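# Move build plate from box onto 3-D printer bed

## Task

Take the build plate resting on top of the cardboard box and set it on the bed of the 3-D printer with its coated side facing up and its left, right and back edges lined up with the matching edges of the bed. The printer must remain upright, and the other items next to and behind the printer must stay roughly where they were and keep their orientation. The plate has to stay put by itself, not because a gripper is holding it. When finished, open the gripper and pull the arm away.

## Robot and tools

Robot and frame. Two arms, left_arm and right_arm, each ending in a two-finger gripper. All positions use one scene frame. Its origin lies on the table surface midway between the arm bases, +z is up, +x points outward over the table, and left_arm sits on the +y side. The arm names do not tell you which side of a picture an arm appears on. A gripper's fingers extend along its own +z axis and close along its own y axis. The reported end_effector_position is the point between the finger pads, roughly 1 cm short of the fingertips. Joint limits in rad, base to hand: waist -2.618 to 3.054, shoulder 0.000 to 3.142, elbow 0.000 to 3.142, wrist pitch -1.571 to 1.571, wrist yaw -1.571 to 1.571, wrist roll -2.094 to 2.094. An elbow never fully straightens.

Row layout (used by both motion tools). A row is one flat list of 16 numbers covering both arms: left_arm x, y, z, qw, qx, qy, qz, opening, then right_arm in the same order. x, y, z are an absolute gripper position in metres in the scene frame; qw, qx, qy, qz are an absolute orientation quaternion, w first, in the same frame. Opening runs from -1 (closed) to +1 (fully open, 0.094 m). Both arms must always be filled in, even if only one moves. To keep an arm still, resend the exact pose and opening from the last result taken before it stopped; to hold an orientation, repeat the same quaternion in every row rather than copying a drifted reported one.

execute_actions(actions). actions is a list of up to 15 actions; each action is a table of up to 15 rows; each row plays for one control step of 1/30 s, and a table with fewer rows repeats its last row until 15 steps are used. An empty list just returns the current state and images. If any target lies more than 0.6 m from that gripper's position at the action's start along any of that gripper's current axes, the action is rejected for both arms; if the first action fails this test against the latest reported state, or any action is malformed, nothing in the call runs.

How commands are followed. Each step, the commanded pose is limited to at most 70 mm and 16 degrees away from the measured pose, then damped inverse kinematics drives the joints; position wins over orientation when both cannot be met. So a distant target takes several actions, and after an action the arm travels only to its last limited pose. Expect final positions to be off by a centimetre or more, usually low. Reported hand positions can be inaccurate, more so at long reach.

move(target, speed, blocking). target is one 16-number row of absolute poses as above. Each gripper follows a straight line toward its pose, both finishing together, over 0.5 to 10 s; longer paths are cut off at 10 s. speed is the path's top speed in m/s, 0.002 to 0.5, default 0.25; rotation is capped at twice that value in rad/s. Rotation takes the shorter direction. Openings are applied when the move starts. Paths ignore obstacles and the other arm; grippers lag, wander and may exceed speed near full stretch. Faster approaches and targets set deeper past a contact mean harder impacts. blocking=false returns after 0.5 s while motion continues; until a result shows the move ended, use wait or stop before any other motion command. The result adds a move: line giving the ending (done, off_target, moving, held, fault) and active limits: limits=paced means the sent pose was clipped, limits=held means a check blocked some steps and the arm may then jump faster than speed. Each gripper's distance from its pose is also listed.

wait(seconds): 0 to 10; the robot keeps its last command, and a running move continues (the wait ends early when it finishes). stop(): brakes a running move; needs braking room; fingers keep moving. zoom_image(camera, region): camera is cam_low, cam_left_wrist or cam_right_wrist; region is [x0, y0, x1, y1] in pixels from the top-left, at most 504 by 504. show_instructions(): shows the reference image (printer card page 5). finished_scene(scene): ends the current scene by its number after the last command has been held; irreversible.

Results. The state line shows left_arm: ... | right_arm: ... with each gripper's position and end_effector_quat_wxyz. Hand target lines show the pose each arm is now driven toward. A pose unreachable line means the clearance check altered or blocked that arm's command. grip_measured reports finger opening on the command scale; the final Joint positions entry per arm is the opening in metres; readings may be off by about 1 mm. To hold something, command roughly 0.03 below grip_measured for a firm grip, less for a lighter one. Pad force tops out near 50 to 62 N, lower for parts under about 2 mm thick, with a brief spike on first contact. FAULT lines mean an arm stopped. MOTOR HOT appears from 75 °C; at 90 °C that arm halts for 10 seconds; at 100 °C it goes limp and drops whatever it holds, reported as OVER-TEMPERATURE FAULT. Holding loads heats motors.

Cameras: cam_low (fixed), cam_left_wrist and cam_right_wrist (fisheye), all 504x504, with the calibration listed for each.

Avoid: arms colliding or pressing on each other, anything leaving the table, tipping the printer, disturbing neighbouring items, dropping, slamming or shoving hard. Occasional external tugs on a held part or pushes on loose objects may occur.

Each tool is called after ">>>" by a JSON object that holds its "method" and its "body", one argument or row to a line.

Reference images:

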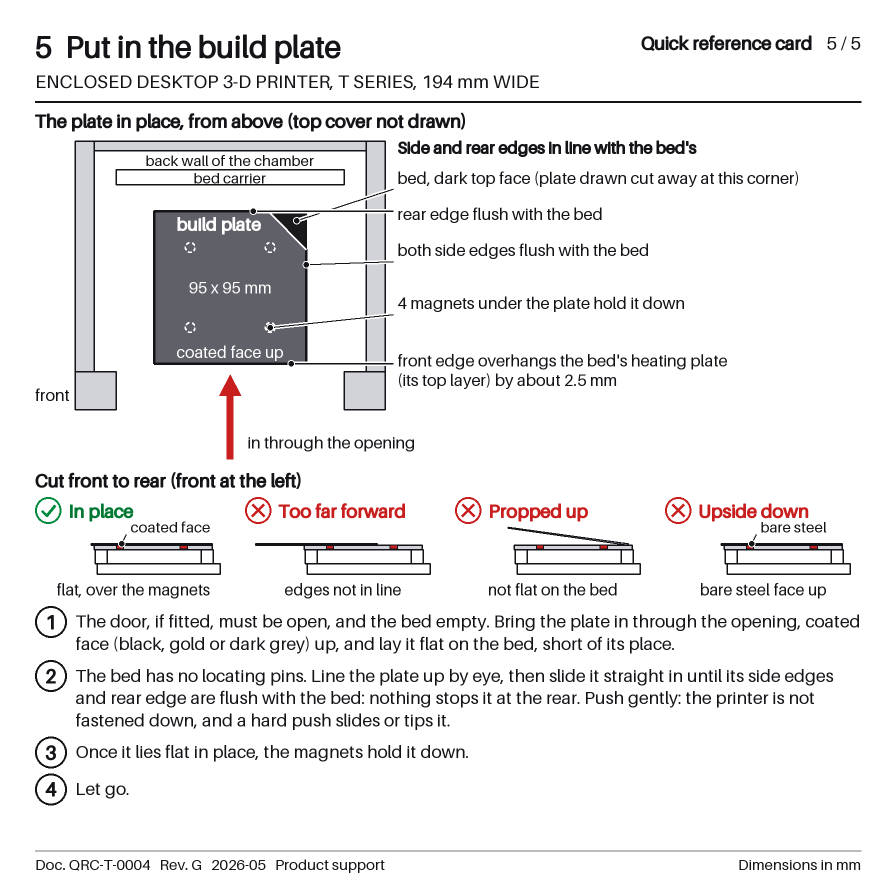

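## Session

>>> {"method": "execute_actions", "body": {
  "actions": []
}}

Scene clock: 0.00 s.
left_arm: end_effector_position=(+0.4025, +0.3601, +0.3989) grip_measured=+1.000 end_effector_quat_wxyz=(+0.700, -0.008, +0.714, +0.011) | right_arm: end_effector_position=(+0.3842, -0.2903, +0.3956) grip_measured=+1.000 end_effector_quat_wxyz=(+0.696, -0.038, +0.716, +0.029)
Joint positions: left_arm=[ 0.011  1.062  1.039  0.005 -0.007  0.003  0.094] | right_arm=[ 0.003  1.06   1.035 -0.004 -0.01  -0.011  0.094]
Joint velocities: left_arm=[ 0.007  0.002  0.007  0.007  0.037 -0.037  0.   ] | right_arm=[-0.002  0.007 -0.007 -0.051  0.022 -0.051  0.   ]
Hand target (left_arm): +0.399, +0.360, +0.408; +0.709, -0.009, +0.705, +0.011
Hand target (right_arm): +0.382, -0.291, +0.399; +0.698, -0.037, +0.714, +0.030

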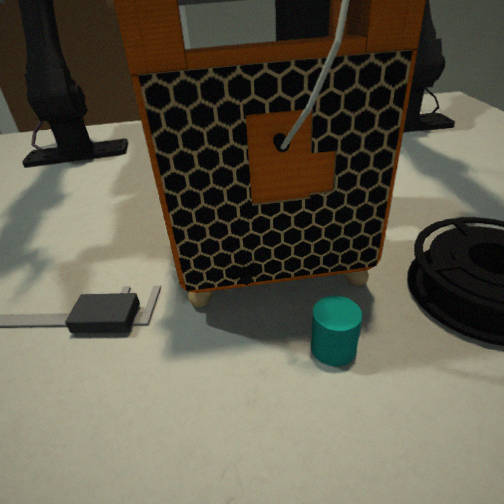

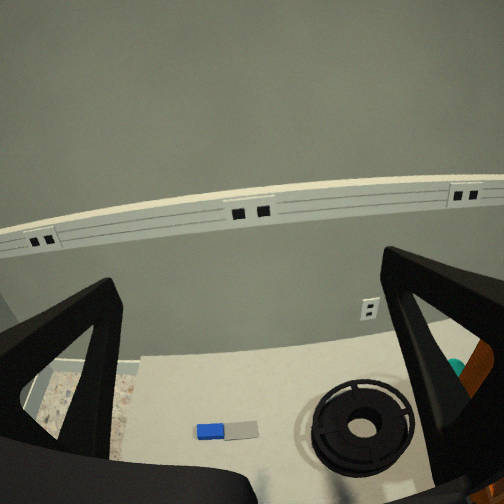

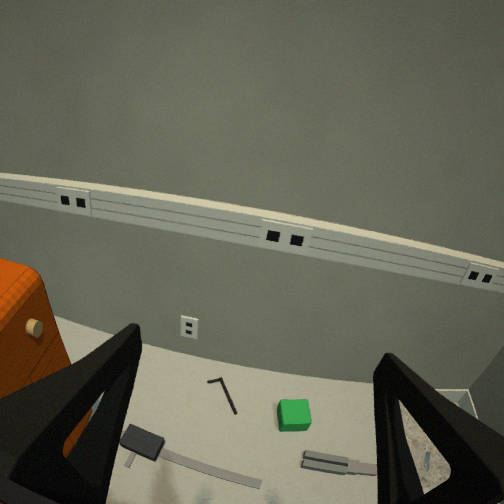

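>>> {"method": "move", "body": {
  "target": [0.22,0.25,0.33,0.539,0.280,0.770,-0.196,1,0.22,-0.20,0.33,0.539,-0.280,0.770,0.196,1]
}}

Scene clock: 20.70 s.
left_arm: end_effector_position=(+0.2300, +0.2526, +0.3166) grip_measured=+1.000 end_effector_quat_wxyz=(+0.524, +0.266, +0.785, -0.195) | right_arm: end_effector_position=(+0.2271, -0.2043, +0.3305) grip_measured=+1.000 end_effector_quat_wxyz=(+0.540, -0.269, +0.774, +0.192)
Joint positions: left_arm=[ 0.058  0.664  0.994 -0.836  0.684  0.307  0.094] | right_arm=[ 0.081  0.696  1.002 -0.702 -0.479 -0.184  0.094]
Joint velocities: left_arm=[-0.012  0.012  0.022 -0.007  0.007  0.051  0.   ] | right_arm=[-0.012 -0.002 -0.017 -0.022  0.022 -0.066  0.   ]
Hand target (left_arm): +0.221, +0.248, +0.332; +0.539, +0.281, +0.769, -0.196
Hand target (right_arm): +0.218, -0.201, +0.333; +0.541, -0.280, +0.768, +0.198
Off the commanded pose (left_arm): 0.017 m, 3 deg.
Off the commanded pose (right_arm): 0.008 m, 1 deg.
move: off_target (left_arm)
camera_calibration (this result's frames):
cam_left_wrist: T_world_to_cam=[[-0.685642, -0.724782, -0.0677149, 0.359232], [-0.5735, 0.595125, -0.56296, 0.174626], [0.448322, -0.347155, -0.823705, 0.346612], [0, 0, 0, 1]] pos_world=[0.191059, 0.276769, 0.408139]
cam_right_wrist: T_world_to_cam=[[0.691639, -0.711725, 0.122816, -0.342428], [-0.50314, -0.596799, -0.625045, 0.242401], [0.518156, 0.370512, -0.770866, 0.314307], [0, 0, 0, 1]] pos_world=[0.195938, -0.215504, 0.435856]

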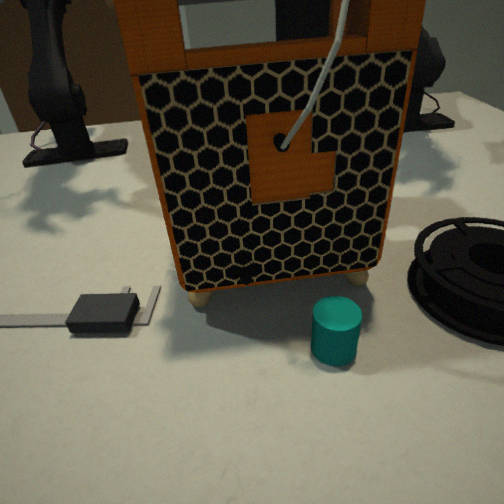

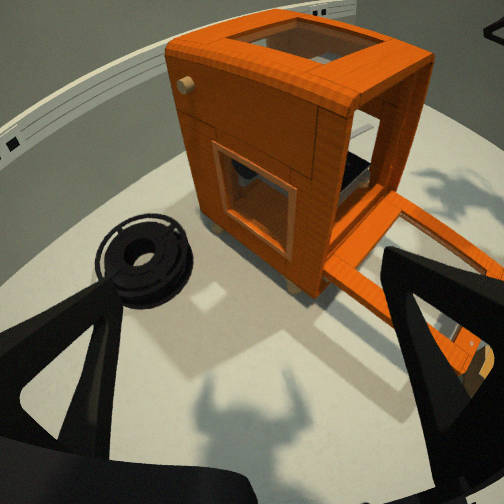

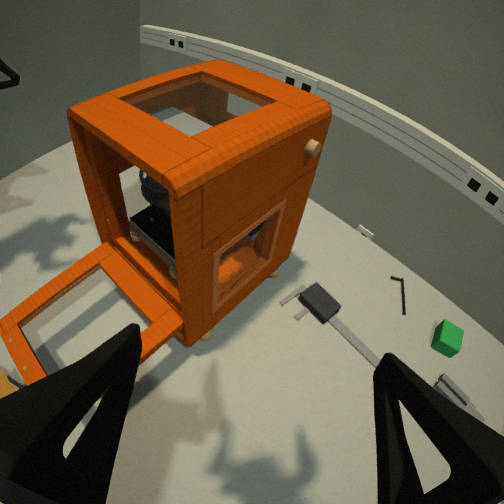

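>>> {"method": "move", "body": {
  "target": [0.13,0.17,0.33,0.440,0.527,0.627,-0.369,1,0.13,-0.13,0.33,0.440,-0.527,0.627,0.369,1]
}}

Scene clock: 27.60 s.
left_arm: end_effector_position=(+0.1342, +0.1698, +0.3202) grip_measured=+1.000 end_effector_quat_wxyz=(+0.434, +0.522, +0.639, -0.362) | right_arm: end_effector_position=(+0.1346, -0.1338, +0.3252) grip_measured=+1.000 end_effector_quat_wxyz=(+0.445, -0.517, +0.636, +0.360)
Joint positions: left_arm=[-0.216  0.747  1.079 -1.118  1.034  0.702  0.094] | right_arm=[ 0.183  0.775  1.063 -0.966 -0.991 -0.595  0.094]
Joint velocities: left_arm=[-0.017 -0.012 -0.002  0.066 -0.037 -0.037  0.   ] | right_arm=[-0.002 -0.007  0.007  0.066  0.051  0.007  0.   ]
Hand target (left_arm): +0.131, +0.168, +0.331; +0.440, +0.529, +0.627, -0.367
Hand target (right_arm): +0.129, -0.131, +0.333; +0.443, -0.525, +0.626, +0.369
Off the commanded pose (left_arm): 0.011 m, 2 deg.
Off the commanded pose (right_arm): 0.008 m, 2 deg.
move: off_target (left_arm)
camera_calibration (this result's frames):
cam_left_wrist: T_world_to_cam=[[-0.99021, -0.109285, -0.0868393, 0.176237], [-0.0401861, 0.818972, -0.572425, 0.0643719], [0.133677, -0.563331, -0.815345, 0.4401], [0, 0, 0, 1]] pos_world=[0.118267, 0.214463, 0.410986]
cam_right_wrist: T_world_to_cam=[[0.985563, -0.106892, 0.131302, -0.188966], [-0.00177921, -0.782005, -0.623269, 0.141811], [0.169301, 0.614037, -0.770905, 0.411522], [0, 0, 0, 1]] pos_world=[0.116819, -0.161992, 0.430443]

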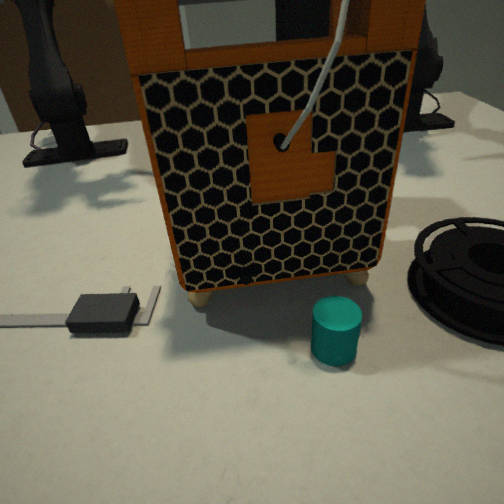

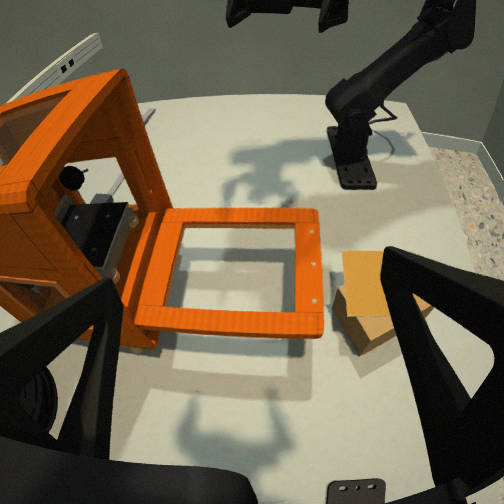

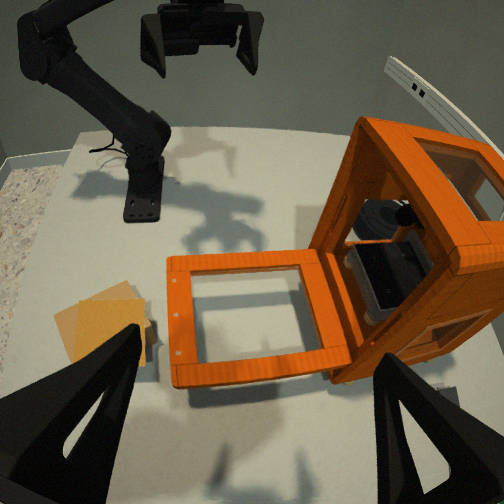

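>>> {"method": "move", "body": {
  "target": [0.03,0.15,0.27,0.327,0.627,0.627,-0.327,1,0.03,-0.11,0.27,0.327,-0.627,0.627,0.327,1]
}}

Scene clock: 34.00 s.
left_arm: end_effector_position=(+0.0271, +0.1459, +0.2661) grip_measured=+1.000 end_effector_quat_wxyz=(+0.319, +0.637, +0.628, -0.313) | right_arm: end_effector_position=(+0.0298, -0.1073, +0.2691) grip_measured=+1.000 end_effector_quat_wxyz=(-0.320, +0.635, -0.629, -0.315)
Joint positions: left_arm=[-1.428  0.601  0.987 -1.036  0.119  0.108  0.094] | right_arm=[ 1.105  0.674  1.004 -1.006 -0.304 -0.249  0.094]
Joint velocities: left_arm=[-0.022 -0.007  0.007 -0.081 -0.022 -0.037  0.   ] | right_arm=[-0.007 -0.012 -0.002  0.037  0.022  0.007  0.   ]
Hand target (left_arm): +0.027, +0.146, +0.270; +0.329, +0.632, +0.625, -0.319
Hand target (right_arm): +0.028, -0.110, +0.268; -0.324, +0.633, -0.627, -0.317
Off the commanded pose (left_arm): 0.006 m, 2 deg.
Off the commanded pose (right_arm): 0.003 m, 2 deg.
move: done
camera_calibration (this result's frames):
cam_left_wrist: T_world_to_cam=[[-0.989859, 0.11506, -0.0833062, 0.0291794], [0.136294, 0.934545, -0.328708, -0.0377497], [0.0400323, -0.336729, -0.94075, 0.399615], [0, 0, 0, 1]] pos_world=[0.0180311, 0.166483, 0.36596]
cam_right_wrist: T_world_to_cam=[[0.985035, 0.135939, 0.105955, -0.0425876], [0.166311, -0.911028, -0.377316, 0.0423483], [0.0452362, 0.389291, -0.920003, 0.389483], [0, 0, 0, 1]] pos_world=[0.0172886, -0.107253, 0.378817]

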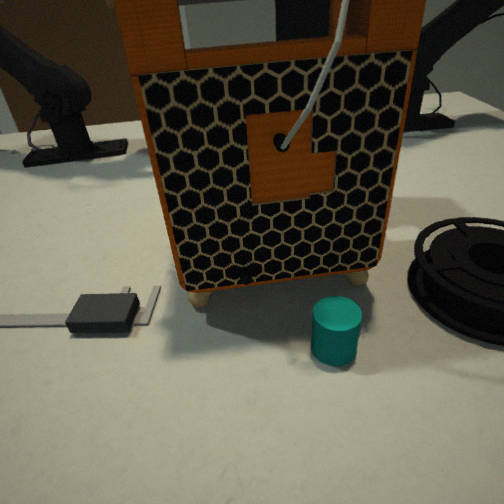

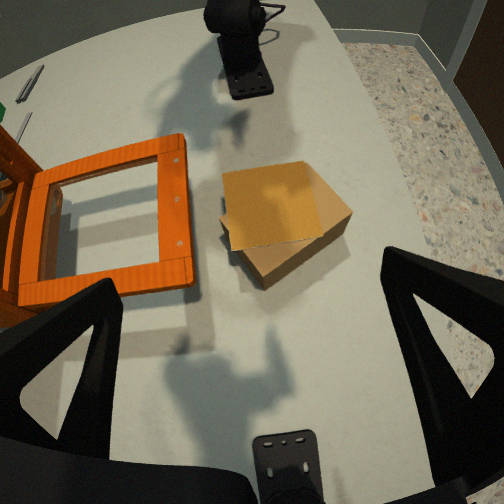

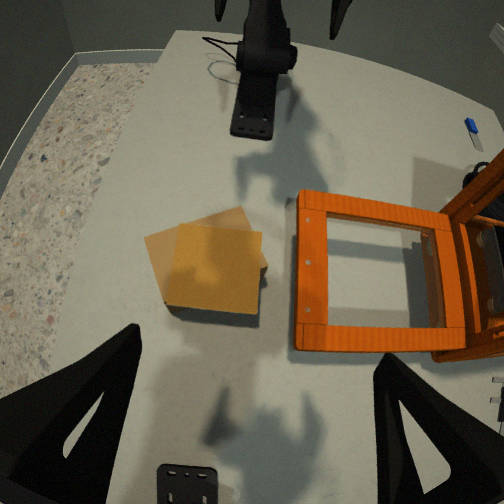

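>>> {"method": "zoom_image", "body": {
  "camera": "cam_right_wrist",
  "region": [130,190,290,350]
}}

>>> {"method": "zoom_image", "body": {
  "camera": "cam_left_wrist",
  "region": [200,140,360,300]
}}

Region (130, 190, 290, 350) of cam_right_wrist's 504x504 image, scaled by 3.150, with more detail than that image has.

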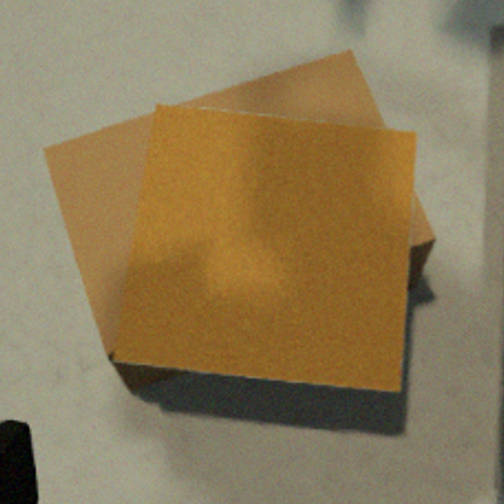

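Region (200, 140, 360, 300) of cam_left_wrist's 504x504 image, scaled by 3.150, with more detail than that image has.

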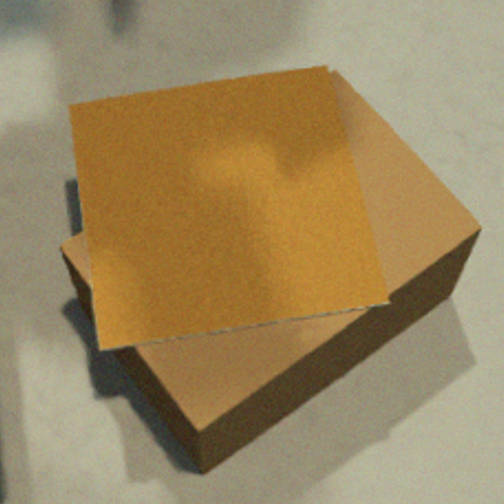

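>>> {"method": "move", "body": {
  "target": [0.20,0.04,0.20,0.707,0,0.707,0,1,0.02,-0.09,0.11,0.7067,-0.7067,-0.0247,0.0247,-0.4]
}}

Scene clock: 87.13 s.
left_arm: end_effector_position=(+0.1965, +0.0477, +0.1898) grip_measured=+1.000 end_effector_quat_wxyz=(+0.701, +0.020, +0.712, +0.005) | right_arm: end_effector_position=(+0.0334, -0.0931, +0.1194) grip_measured=-0.399 end_effector_quat_wxyz=(-0.599, +0.796, -0.078, -0.040)
Joint positions: left_arm=[-1.576  1.638  0.754  0.311 -1.541 -0.538  0.094] | right_arm=[ 1.048  0.035  0.046 -0.318 -0.394 -1.528  0.028]
Joint velocities: left_arm=[ 0.027 -0.007 -0.012  0.022 -0.066 -0.081  0.   ] | right_arm=[-0.012  0.002 -0.012  0.051  0.007 -0.095 -0.   ]
Hand target (left_arm): +0.199, +0.046, +0.200; +0.706, -0.000, +0.709, +0.003
Hand target (right_arm): +0.032, -0.093, +0.121; -0.599, +0.796, -0.076, -0.043
Off the commanded pose (left_arm): 0.013 m, 2 deg.
Off the commanded pose (right_arm): 0.017 m, 20 deg; orientation clipped at the last step of the last action.
move: held (right_arm), off_target (left_arm); limits=paced,held; held on 27 of 124 steps (right_arm), including the last (right_arm)
pose unreachable (right arm): on one or more control steps of this call, first in action 0 (counted from 0), this arm could not follow its commanded pose, so it was not sent that pose on those steps. On the call's last step it was still not sent that pose. It may still have moved: this result reports where it is.
cause: the commanded pose would bring two parts of the arm too close to each other (its upper arm (the part past joint 2) and its wrist (the part past joint 5), with joints 3 (elbow) to 5 (wrist yaw) between them).
camera_calibration (this result's frames):
cam_left_wrist: T_world_to_cam=[[-0.0670872, -0.985955, -0.152946, 0.0863057], [-0.559136, 0.164111, -0.812671, 0.271098], [0.826357, 0.0309978, -0.562293, 0.0440997], [0, 0, 0, 1]] pos_world=[0.120928, 0.0392365, 0.25831]
cam_right_wrist: T_world_to_cam=[[0.0182572, 0.324522, 0.945702, -0.0826658], [0.847442, -0.506955, 0.157604, -0.0507996], [0.530574, 0.79855, -0.284269, 0.19212], [0, 0, 0, 1]] pos_world=[-0.0573749, -0.152344, 0.140797]

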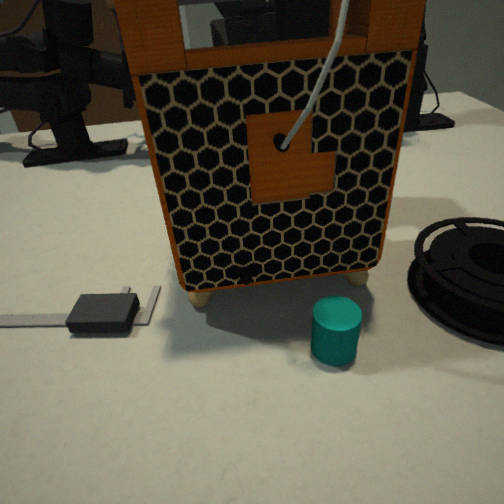

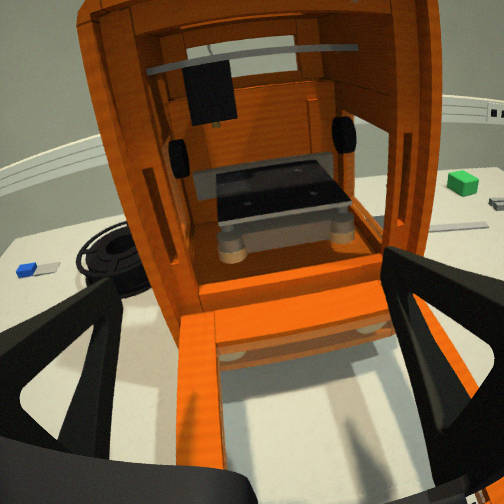

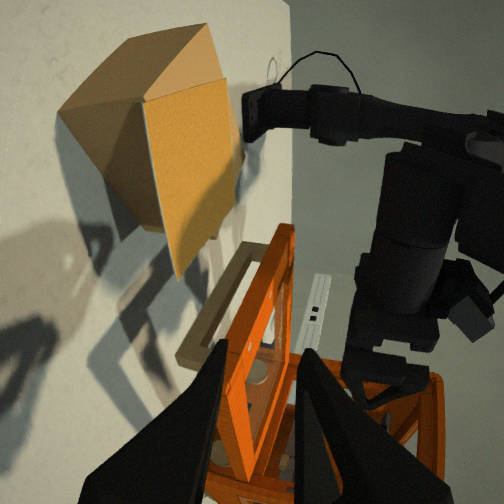

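>>> {"method": "zoom_image", "body": {
  "camera": "cam_left_wrist",
  "region": [180,120,380,320]
}}

>>> {"method": "move", "body": {
  "target": [0.20,0.10,0.22,0.694,0.137,0.694,-0.137,1,0.08,-0.12,0.14,0.594,-0.708,-0.293,0.246,-0.4]
}}

Region (180, 120, 380, 320) of cam_left_wrist's 504x504 image, scaled by 2.520, with more detail than that image has.

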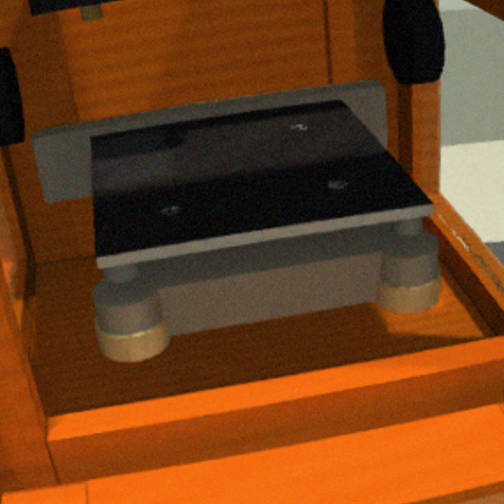

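Scene clock: 151.10 s.
left_arm: end_effector_position=(+0.1989, +0.0956, +0.2214) grip_measured=+1.000 end_effector_quat_wxyz=(+0.693, +0.130, +0.695, -0.140) | right_arm: end_effector_position=(+0.0824, -0.1157, +0.1473) grip_measured=-0.399 end_effector_quat_wxyz=(+0.702, -0.699, -0.113, +0.078)
Joint positions: left_arm=[-1.493  1.118  0.316  0.8   -1.099 -0.016  0.094] | right_arm=[ 0.197  1.012  0.075  0.457 -1.564 -2.101  0.028]
Joint velocities: left_arm=[-0.002 -0.012 -0.012  0.037 -0.051  0.007  0.   ] | right_arm=[-0.002 -0.012 -0.012 -0.037 -0.022  0.066  0.   ]
Hand target (left_arm): +0.200, +0.099, +0.219; +0.692, +0.136, +0.695, -0.137
Hand target (right_arm): +0.078, -0.119, +0.145; +0.704, -0.697, -0.112, +0.081
Off the commanded pose (left_arm): 0.005 m, 1 deg.
Off the commanded pose (right_arm): 0.009 m, 31 deg; orientation clipped at the last step of the last action.
joint sent to its limit (right arm) — the command would take joint 5 (wrist yaw) past its lower limit and joint 6 (wrist roll) past its lower limit, so those joints were sent only as far as their limits.
move: off_target (right_arm); limits=paced
camera_calibration (this result's frames):
cam_left_wrist: T_world_to_cam=[[-0.413587, -0.904357, -0.105279, 0.189021], [-0.467783, 0.310272, -0.827593, 0.261346], [0.781105, -0.293034, -0.551367, 0.0959721], [0, 0, 0, 1]] pos_world=[0.125466, 0.117978, 0.289104]
cam_right_wrist: T_world_to_cam=[[-0.210003, -0.00562641, 0.977685, -0.126754], [0.944276, -0.260405, 0.201328, -0.0940873], [0.253461, 0.965483, 0.0599986, 0.183492], [0, 0, 0, 1]] pos_world=[0.0157175, -0.202373, 0.131859]

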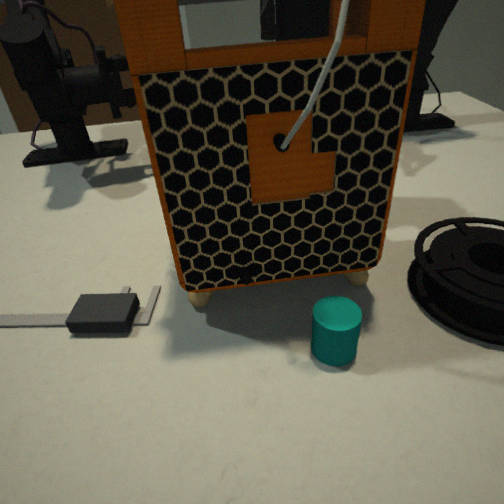

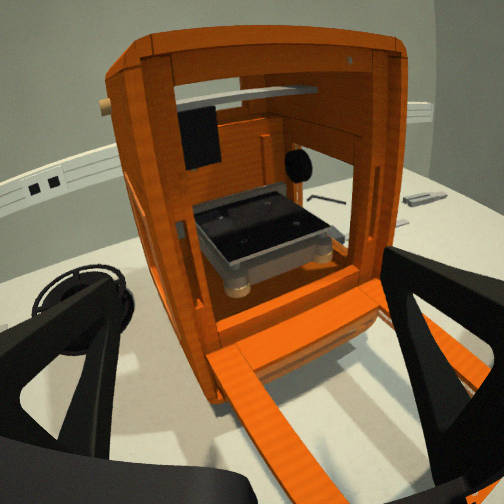

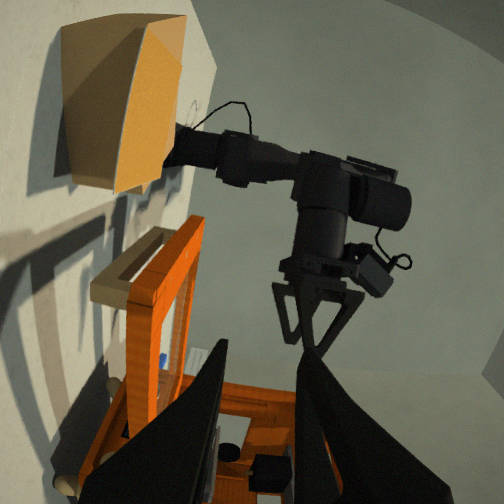

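>>> {"method": "move", "body": {
  "target": [0.20,0.10,0.22,0.694,0.137,0.694,-0.137,1,0.025,-0.064,0.11,0.6443,-0.7032,-0.2217,0.2032,-0.4]
}}

>>> {"method": "zoom_image", "body": {
  "camera": "cam_left_wrist",
  "region": [170,140,370,340]
}}

Scene clock: 170.10 s.
left_arm: end_effector_position=(+0.1987, +0.0951, +0.2212) grip_measured=+1.000 end_effector_quat_wxyz=(+0.693, +0.135, +0.695, -0.138) | right_arm: end_effector_position=(+0.0214, -0.0714, +0.1081) grip_measured=-0.399 end_effector_quat_wxyz=(-0.648, +0.703, +0.209, -0.203)
Joint positions: left_arm=[-1.493  1.118  0.316  0.8   -1.096 -0.007  0.094] | right_arm=[ 0.637  1.417  0.11   0.757 -1.424 -2.102  0.028]
Joint velocities: left_arm=[ 0.007 -0.002  0.002 -0.051 -0.022  0.022  0.   ] | right_arm=[-0.012  0.007 -0.012  0.051  0.051 -0.022 -0.   ]
Hand target (left_arm): +0.200, +0.100, +0.220; +0.694, +0.137, +0.694, -0.137
Hand target (right_arm): +0.024, -0.066, +0.110; -0.648, +0.702, +0.215, -0.202
Off the commanded pose (left_arm): 0.005 m, 0 deg.
Off the commanded pose (right_arm): 0.008 m, 2 deg.
joint sent to its limit (right arm) — the command would take joint 6 (wrist roll) past its lower limit, so that joint was sent only as far as its limit.
move: done
camera_calibration (this result's frames):
cam_left_wrist: T_world_to_cam=[[-0.415651, -0.90227, -0.114648, 0.190821], [-0.464265, 0.318869, -0.826305, 0.2595], [0.782108, -0.290227, -0.551431, 0.0954667], [0, 0, 0, 1]] pos_world=[0.125126, 0.117132, 0.288947]
cam_right_wrist: T_world_to_cam=[[-0.185301, 0.0240692, 0.982387, -0.0998254], [0.980768, 0.0668988, 0.183356, 0.00749184], [-0.0613073, 0.997469, -0.0360026, 0.177935], [0, 0, 0, 1]] pos_world=[-0.0149368, -0.175583, 0.1031]

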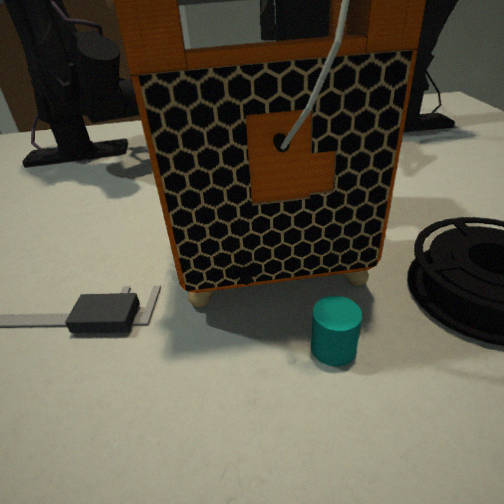

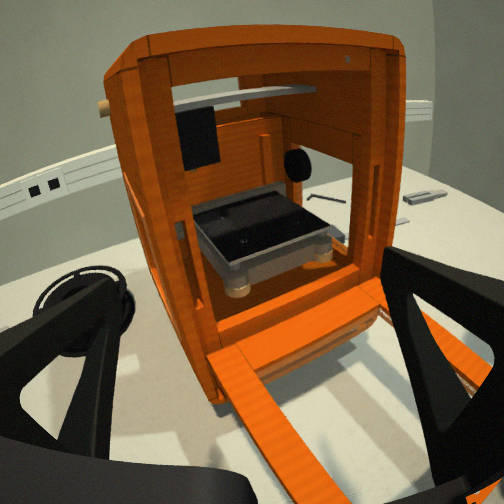

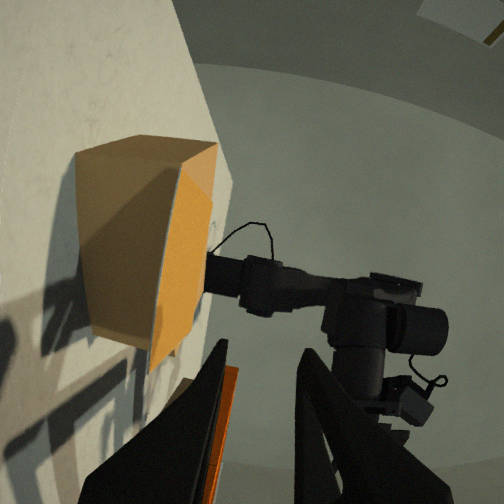

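Region (170, 140, 370, 340) of cam_left_wrist's 504x504 image, scaled by 2.520, with more detail than that image has.

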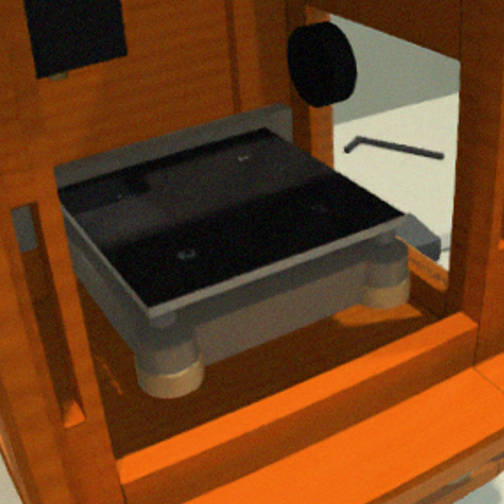

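>>> {"method": "move", "body": {
  "target": [0.03,0.13,0.25,0.327,0.627,0.627,-0.327,1,0.022,-0.066,0.066,0.6443,-0.7032,-0.2217,0.2032,-0.4]
}}

Scene clock: 192.63 s.
left_arm: end_effector_position=(+0.0315, +0.1258, +0.2394) grip_measured=+1.000 end_effector_quat_wxyz=(+0.325, +0.628, +0.630, -0.320) | right_arm: end_effector_position=(+0.0283, -0.0632, +0.0731) grip_measured=-0.399 end_effector_quat_wxyz=(+0.655, -0.696, -0.227, +0.188)
Joint positions: left_arm=[-1.42   0.595  0.843 -0.878  0.122  0.094  0.094] | right_arm=[ 0.647  1.861  0.11   1.25  -1.42  -2.102  0.028]
Joint velocities: left_arm=[ 0.002 -0.007  0.002  0.037 -0.022  0.022  0.   ] | right_arm=[ 0.017  0.007 -0.017 -0.022 -0.037 -0.066  0.   ]
Hand target (left_arm): +0.031, +0.125, +0.250; +0.329, +0.628, +0.625, -0.327
Hand target (right_arm): +0.021, -0.067, +0.068; +0.647, -0.701, -0.219, +0.203
Off the commanded pose (left_arm): 0.011 m, 1 deg.
Off the commanded pose (right_arm): 0.010 m, 2 deg.
joint sent to its limit (right arm) — the command would take joint 6 (wrist roll) past its lower limit, so that joint was sent only as far as its limit.
move: off_target (left_arm)
camera_calibration (this result's frames):
cam_left_wrist: T_world_to_cam=[[-0.992115, 0.0995336, -0.0761603, 0.0339354], [0.12004, 0.929338, -0.349173, -0.0222973], [0.0360242, -0.355562, -0.933958, 0.368461], [0, 0, 0, 1]] pos_world=[0.0230709, 0.148355, 0.338926]
cam_right_wrist: T_world_to_cam=[[-0.222867, -0.00804074, 0.974816, -0.0648272], [0.972568, 0.0665369, 0.222902, 0.00393924], [-0.0666535, 0.997752, -0.00700869, 0.166922], [0, 0, 0, 1]] pos_world=[-0.00715309, -0.16733, 0.0634864]

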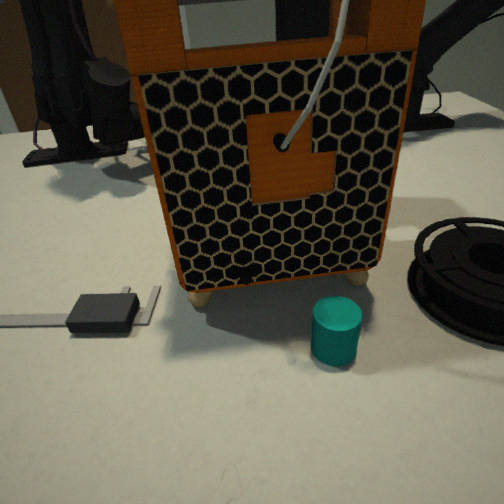

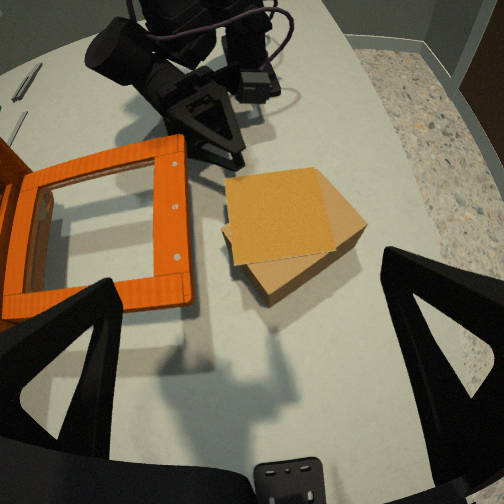

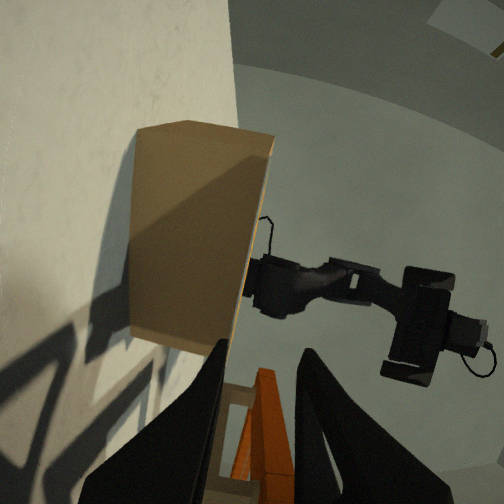

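>>> {"method": "move", "body": {
  "target": [0.03,0.13,0.25,0.327,0.627,0.627,-0.327,1,0.008,-0.066,0.057,0.6443,-0.7032,-0.2217,0.2032,-0.4],
  "speed": 0.05
}}

Scene clock: 200.43 s.
left_arm: end_effector_position=(+0.0305, +0.1287, +0.2354) grip_measured=+1.000 end_effector_quat_wxyz=(+0.317, +0.632, +0.633, -0.316) | right_arm: end_effector_position=(+0.0170, -0.0607, +0.0628) grip_measured=-0.399 end_effector_quat_wxyz=(+0.652, -0.696, -0.239, +0.182)
Joint positions: left_arm=[-1.42   0.595  0.843 -0.898  0.125  0.095  0.094] | right_arm=[ 0.702  2.007  0.084  1.489 -1.372 -2.057  0.028]
Joint velocities: left_arm=[-0.007  0.012  0.002  0.051 -0.081  0.007  0.   ] | right_arm=[-0.012  0.032 -0.012  0.037  0.051  0.037 -0.001]
Hand target (left_arm): +0.030, +0.130, +0.250; +0.327, +0.627, +0.627, -0.327
Hand target (right_arm): +0.008, -0.067, +0.058; +0.642, -0.705, -0.223, +0.203
Off the commanded pose (left_arm): 0.015 m, 2 deg.
Off the commanded pose (right_arm): 0.012 m, 3 deg.
move: off_target (left_arm, right_arm)
camera_calibration (this result's frames):
cam_left_wrist: T_world_to_cam=[[-0.992111, 0.103776, -0.0703241, 0.0304813], [0.121356, 0.935705, -0.331255, -0.0313628], [0.0314263, -0.337176, -0.940917, 0.365233], [0, 0, 0, 1]] pos_world=[0.022569, 0.149331, 0.335409]
cam_right_wrist: T_world_to_cam=[[-0.248244, -0.0150038, 0.968581, -0.0569082], [0.965706, 0.0746848, 0.248664, 0.0159986], [-0.0760692, 0.997094, -0.00405076, 0.163567], [0, 0, 0, 1]] pos_world=[-0.0171346, -0.16514, 0.0518045]

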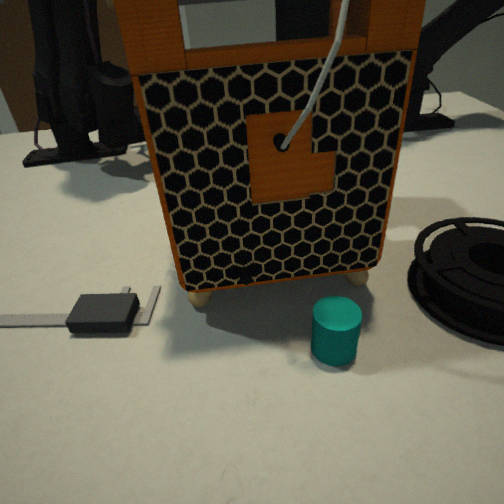

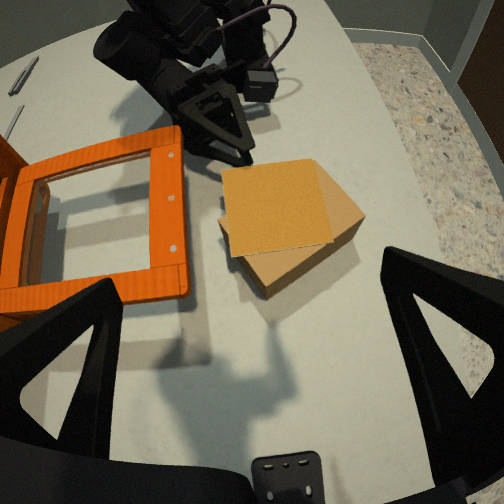

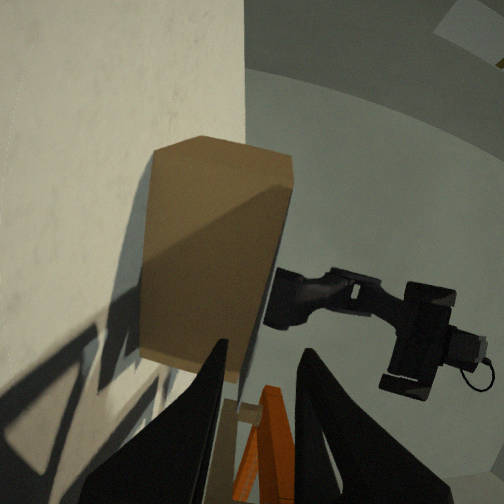

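>>> {"method": "move", "body": {
  "target": [0.03,0.13,0.25,0.327,0.627,0.627,-0.327,1,0.0,-0.038,0.058,0.632,-0.7143,-0.2252,0.1992,-0.4],
  "speed": 0.04
}}

>>> {"method": "zoom_image", "body": {
  "camera": "cam_left_wrist",
  "region": [150,80,370,300]
}}

Scene clock: 210.13 s.
left_arm: end_effector_position=(+0.0305, +0.1287, +0.2354) grip_measured=+1.000 end_effector_quat_wxyz=(+0.317, +0.632, +0.633, -0.316) | right_arm: end_effector_position=(-0.0015, -0.0449, +0.0578) grip_measured=-0.399 end_effector_quat_wxyz=(-0.631, +0.715, +0.228, -0.196)
Joint positions: left_arm=[-1.42   0.595  0.843 -0.898  0.125  0.095  0.094] | right_arm=[ 0.85   2.009  0.084  1.539 -1.226 -1.942  0.028]
Joint velocities: left_arm=[-0.017 -0.007 -0.002 -0.037  0.095 -0.037  0.   ] | right_arm=[-0.002 -0.007  0.007 -0.007 -0.022  0.066  0.001]
Hand target (left_arm): +0.030, +0.130, +0.250; +0.327, +0.627, +0.627, -0.327
Hand target (right_arm): +0.000, -0.039, +0.057; -0.630, +0.716, +0.226, -0.199
Off the commanded pose (left_arm): 0.015 m, 2 deg.
Off the commanded pose (right_arm): 0.007 m, 0 deg.
move: off_target (left_arm)
camera_calibration (this result's frames):
cam_left_wrist: T_world_to_cam=[[-0.992111, 0.103776, -0.0703241, 0.0304813], [0.121356, 0.935705, -0.331255, -0.0313628], [0.0314263, -0.337176, -0.940917, 0.365233], [0, 0, 0, 1]] pos_world=[0.022569, 0.149331, 0.335409]
cam_right_wrist: T_world_to_cam=[[-0.230876, 0.0496444, 0.971716, -0.0536723], [0.969858, 0.0917245, 0.225749, 0.036023], [-0.077923, 0.994546, -0.069325, 0.150081], [0, 0, 0, 1]] pos_world=[-0.035634, -0.149903, 0.0544265]

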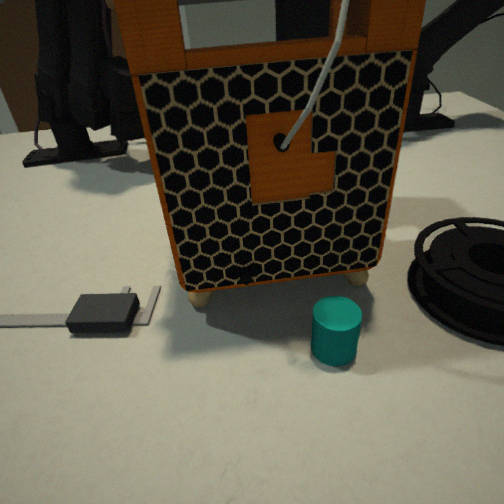

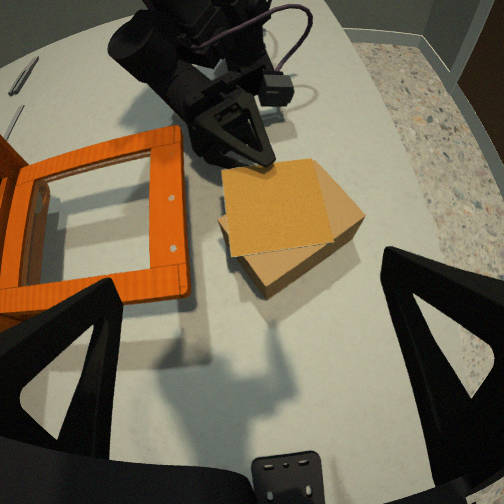

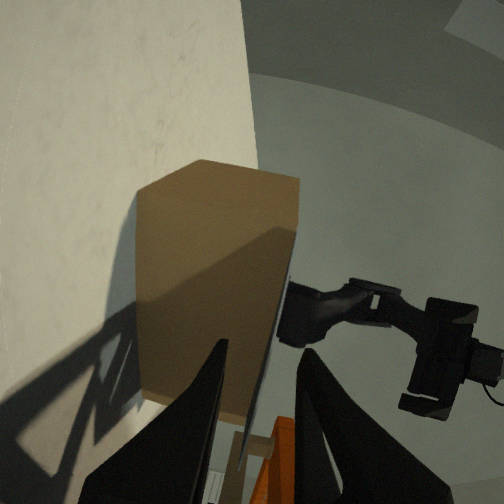

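Region (150, 80, 370, 300) of cam_left_wrist's 504x504 image, scaled by 2.291, with more detail than that image has.

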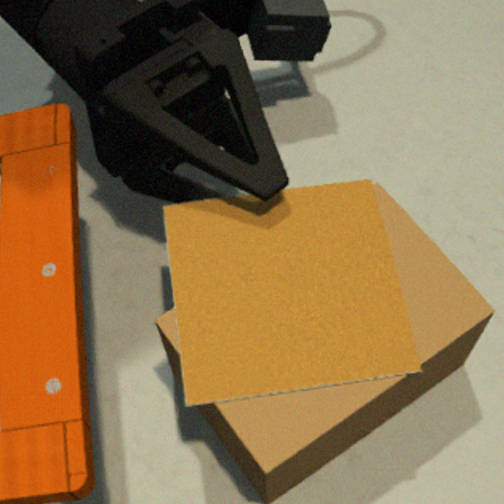

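>>> {"method": "move", "body": {
  "target": [0.03,0.13,0.25,0.327,0.627,0.627,-0.327,1,0.011,-0.027,0.058,0.632,-0.7143,-0.2252,0.1992,-0.6],
  "speed": 0.03
}}

>>> {"method": "zoom_image", "body": {
  "camera": "cam_left_wrist",
  "region": [150,80,370,300]
}}

Scene clock: 217.60 s.
left_arm: end_effector_position=(+0.0305, +0.1287, +0.2354) grip_measured=+1.000 end_effector_quat_wxyz=(+0.317, +0.632, +0.633, -0.316) | right_arm: end_effector_position=(+0.0092, -0.0308, +0.0620) grip_measured=-0.599 end_effector_quat_wxyz=(-0.639, +0.708, +0.235, -0.185)
Joint positions: left_arm=[-1.42   0.595  0.843 -0.898  0.125  0.095  0.094] | right_arm=[ 0.85   2.009  0.144  1.524 -1.223 -1.931  0.019]
Joint velocities: left_arm=[-0.002 -0.017 -0.002 -0.051  0.022 -0.022  0.   ] | right_arm=[ 0.012 -0.002  0.012 -0.022  0.007  0.022 -0.001]
Hand target (left_arm): +0.030, +0.130, +0.250; +0.327, +0.627, +0.627, -0.327
Hand target (right_arm): +0.011, -0.027, +0.058; -0.633, +0.714, +0.225, -0.199
Off the commanded pose (left_arm): 0.015 m, 2 deg.
Off the commanded pose (right_arm): 0.006 m, 2 deg.
move: off_target (left_arm)
camera_calibration (this result's frames):
cam_left_wrist: T_world_to_cam=[[-0.992111, 0.103776, -0.0703241, 0.0304813], [0.121356, 0.935705, -0.331255, -0.0313628], [0.0314263, -0.337176, -0.940917, 0.365233], [0, 0, 0, 1]] pos_world=[0.022569, 0.149331, 0.335409]
cam_right_wrist: T_world_to_cam=[[-0.249004, 0.0218455, 0.968256, -0.056382], [0.965742, 0.0810246, 0.24653, 0.021857], [-0.073067, 0.996473, -0.0412726, 0.135459], [0, 0, 0, 1]] pos_world=[-0.0252499, -0.135521, 0.0547945]

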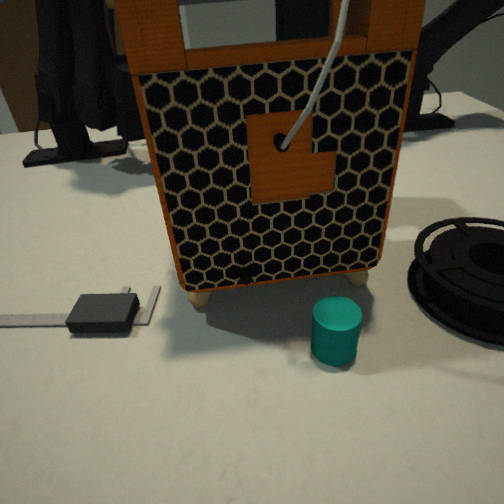

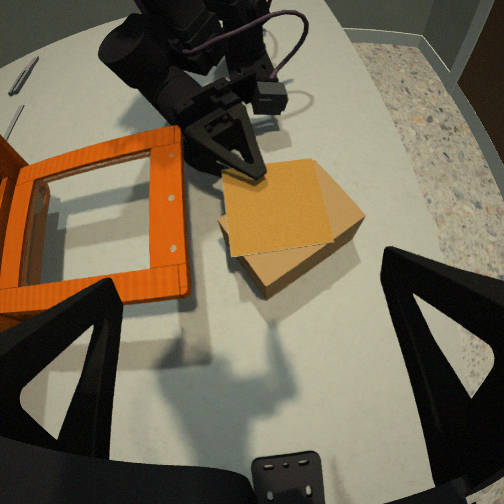

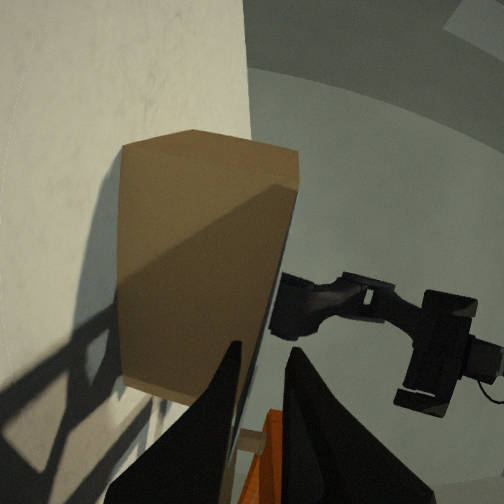

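Region (150, 80, 370, 300) of cam_left_wrist's 504x504 image, scaled by 2.291, with more detail than that image has.

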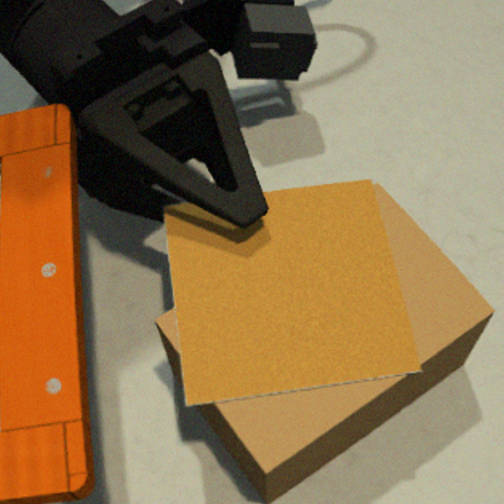

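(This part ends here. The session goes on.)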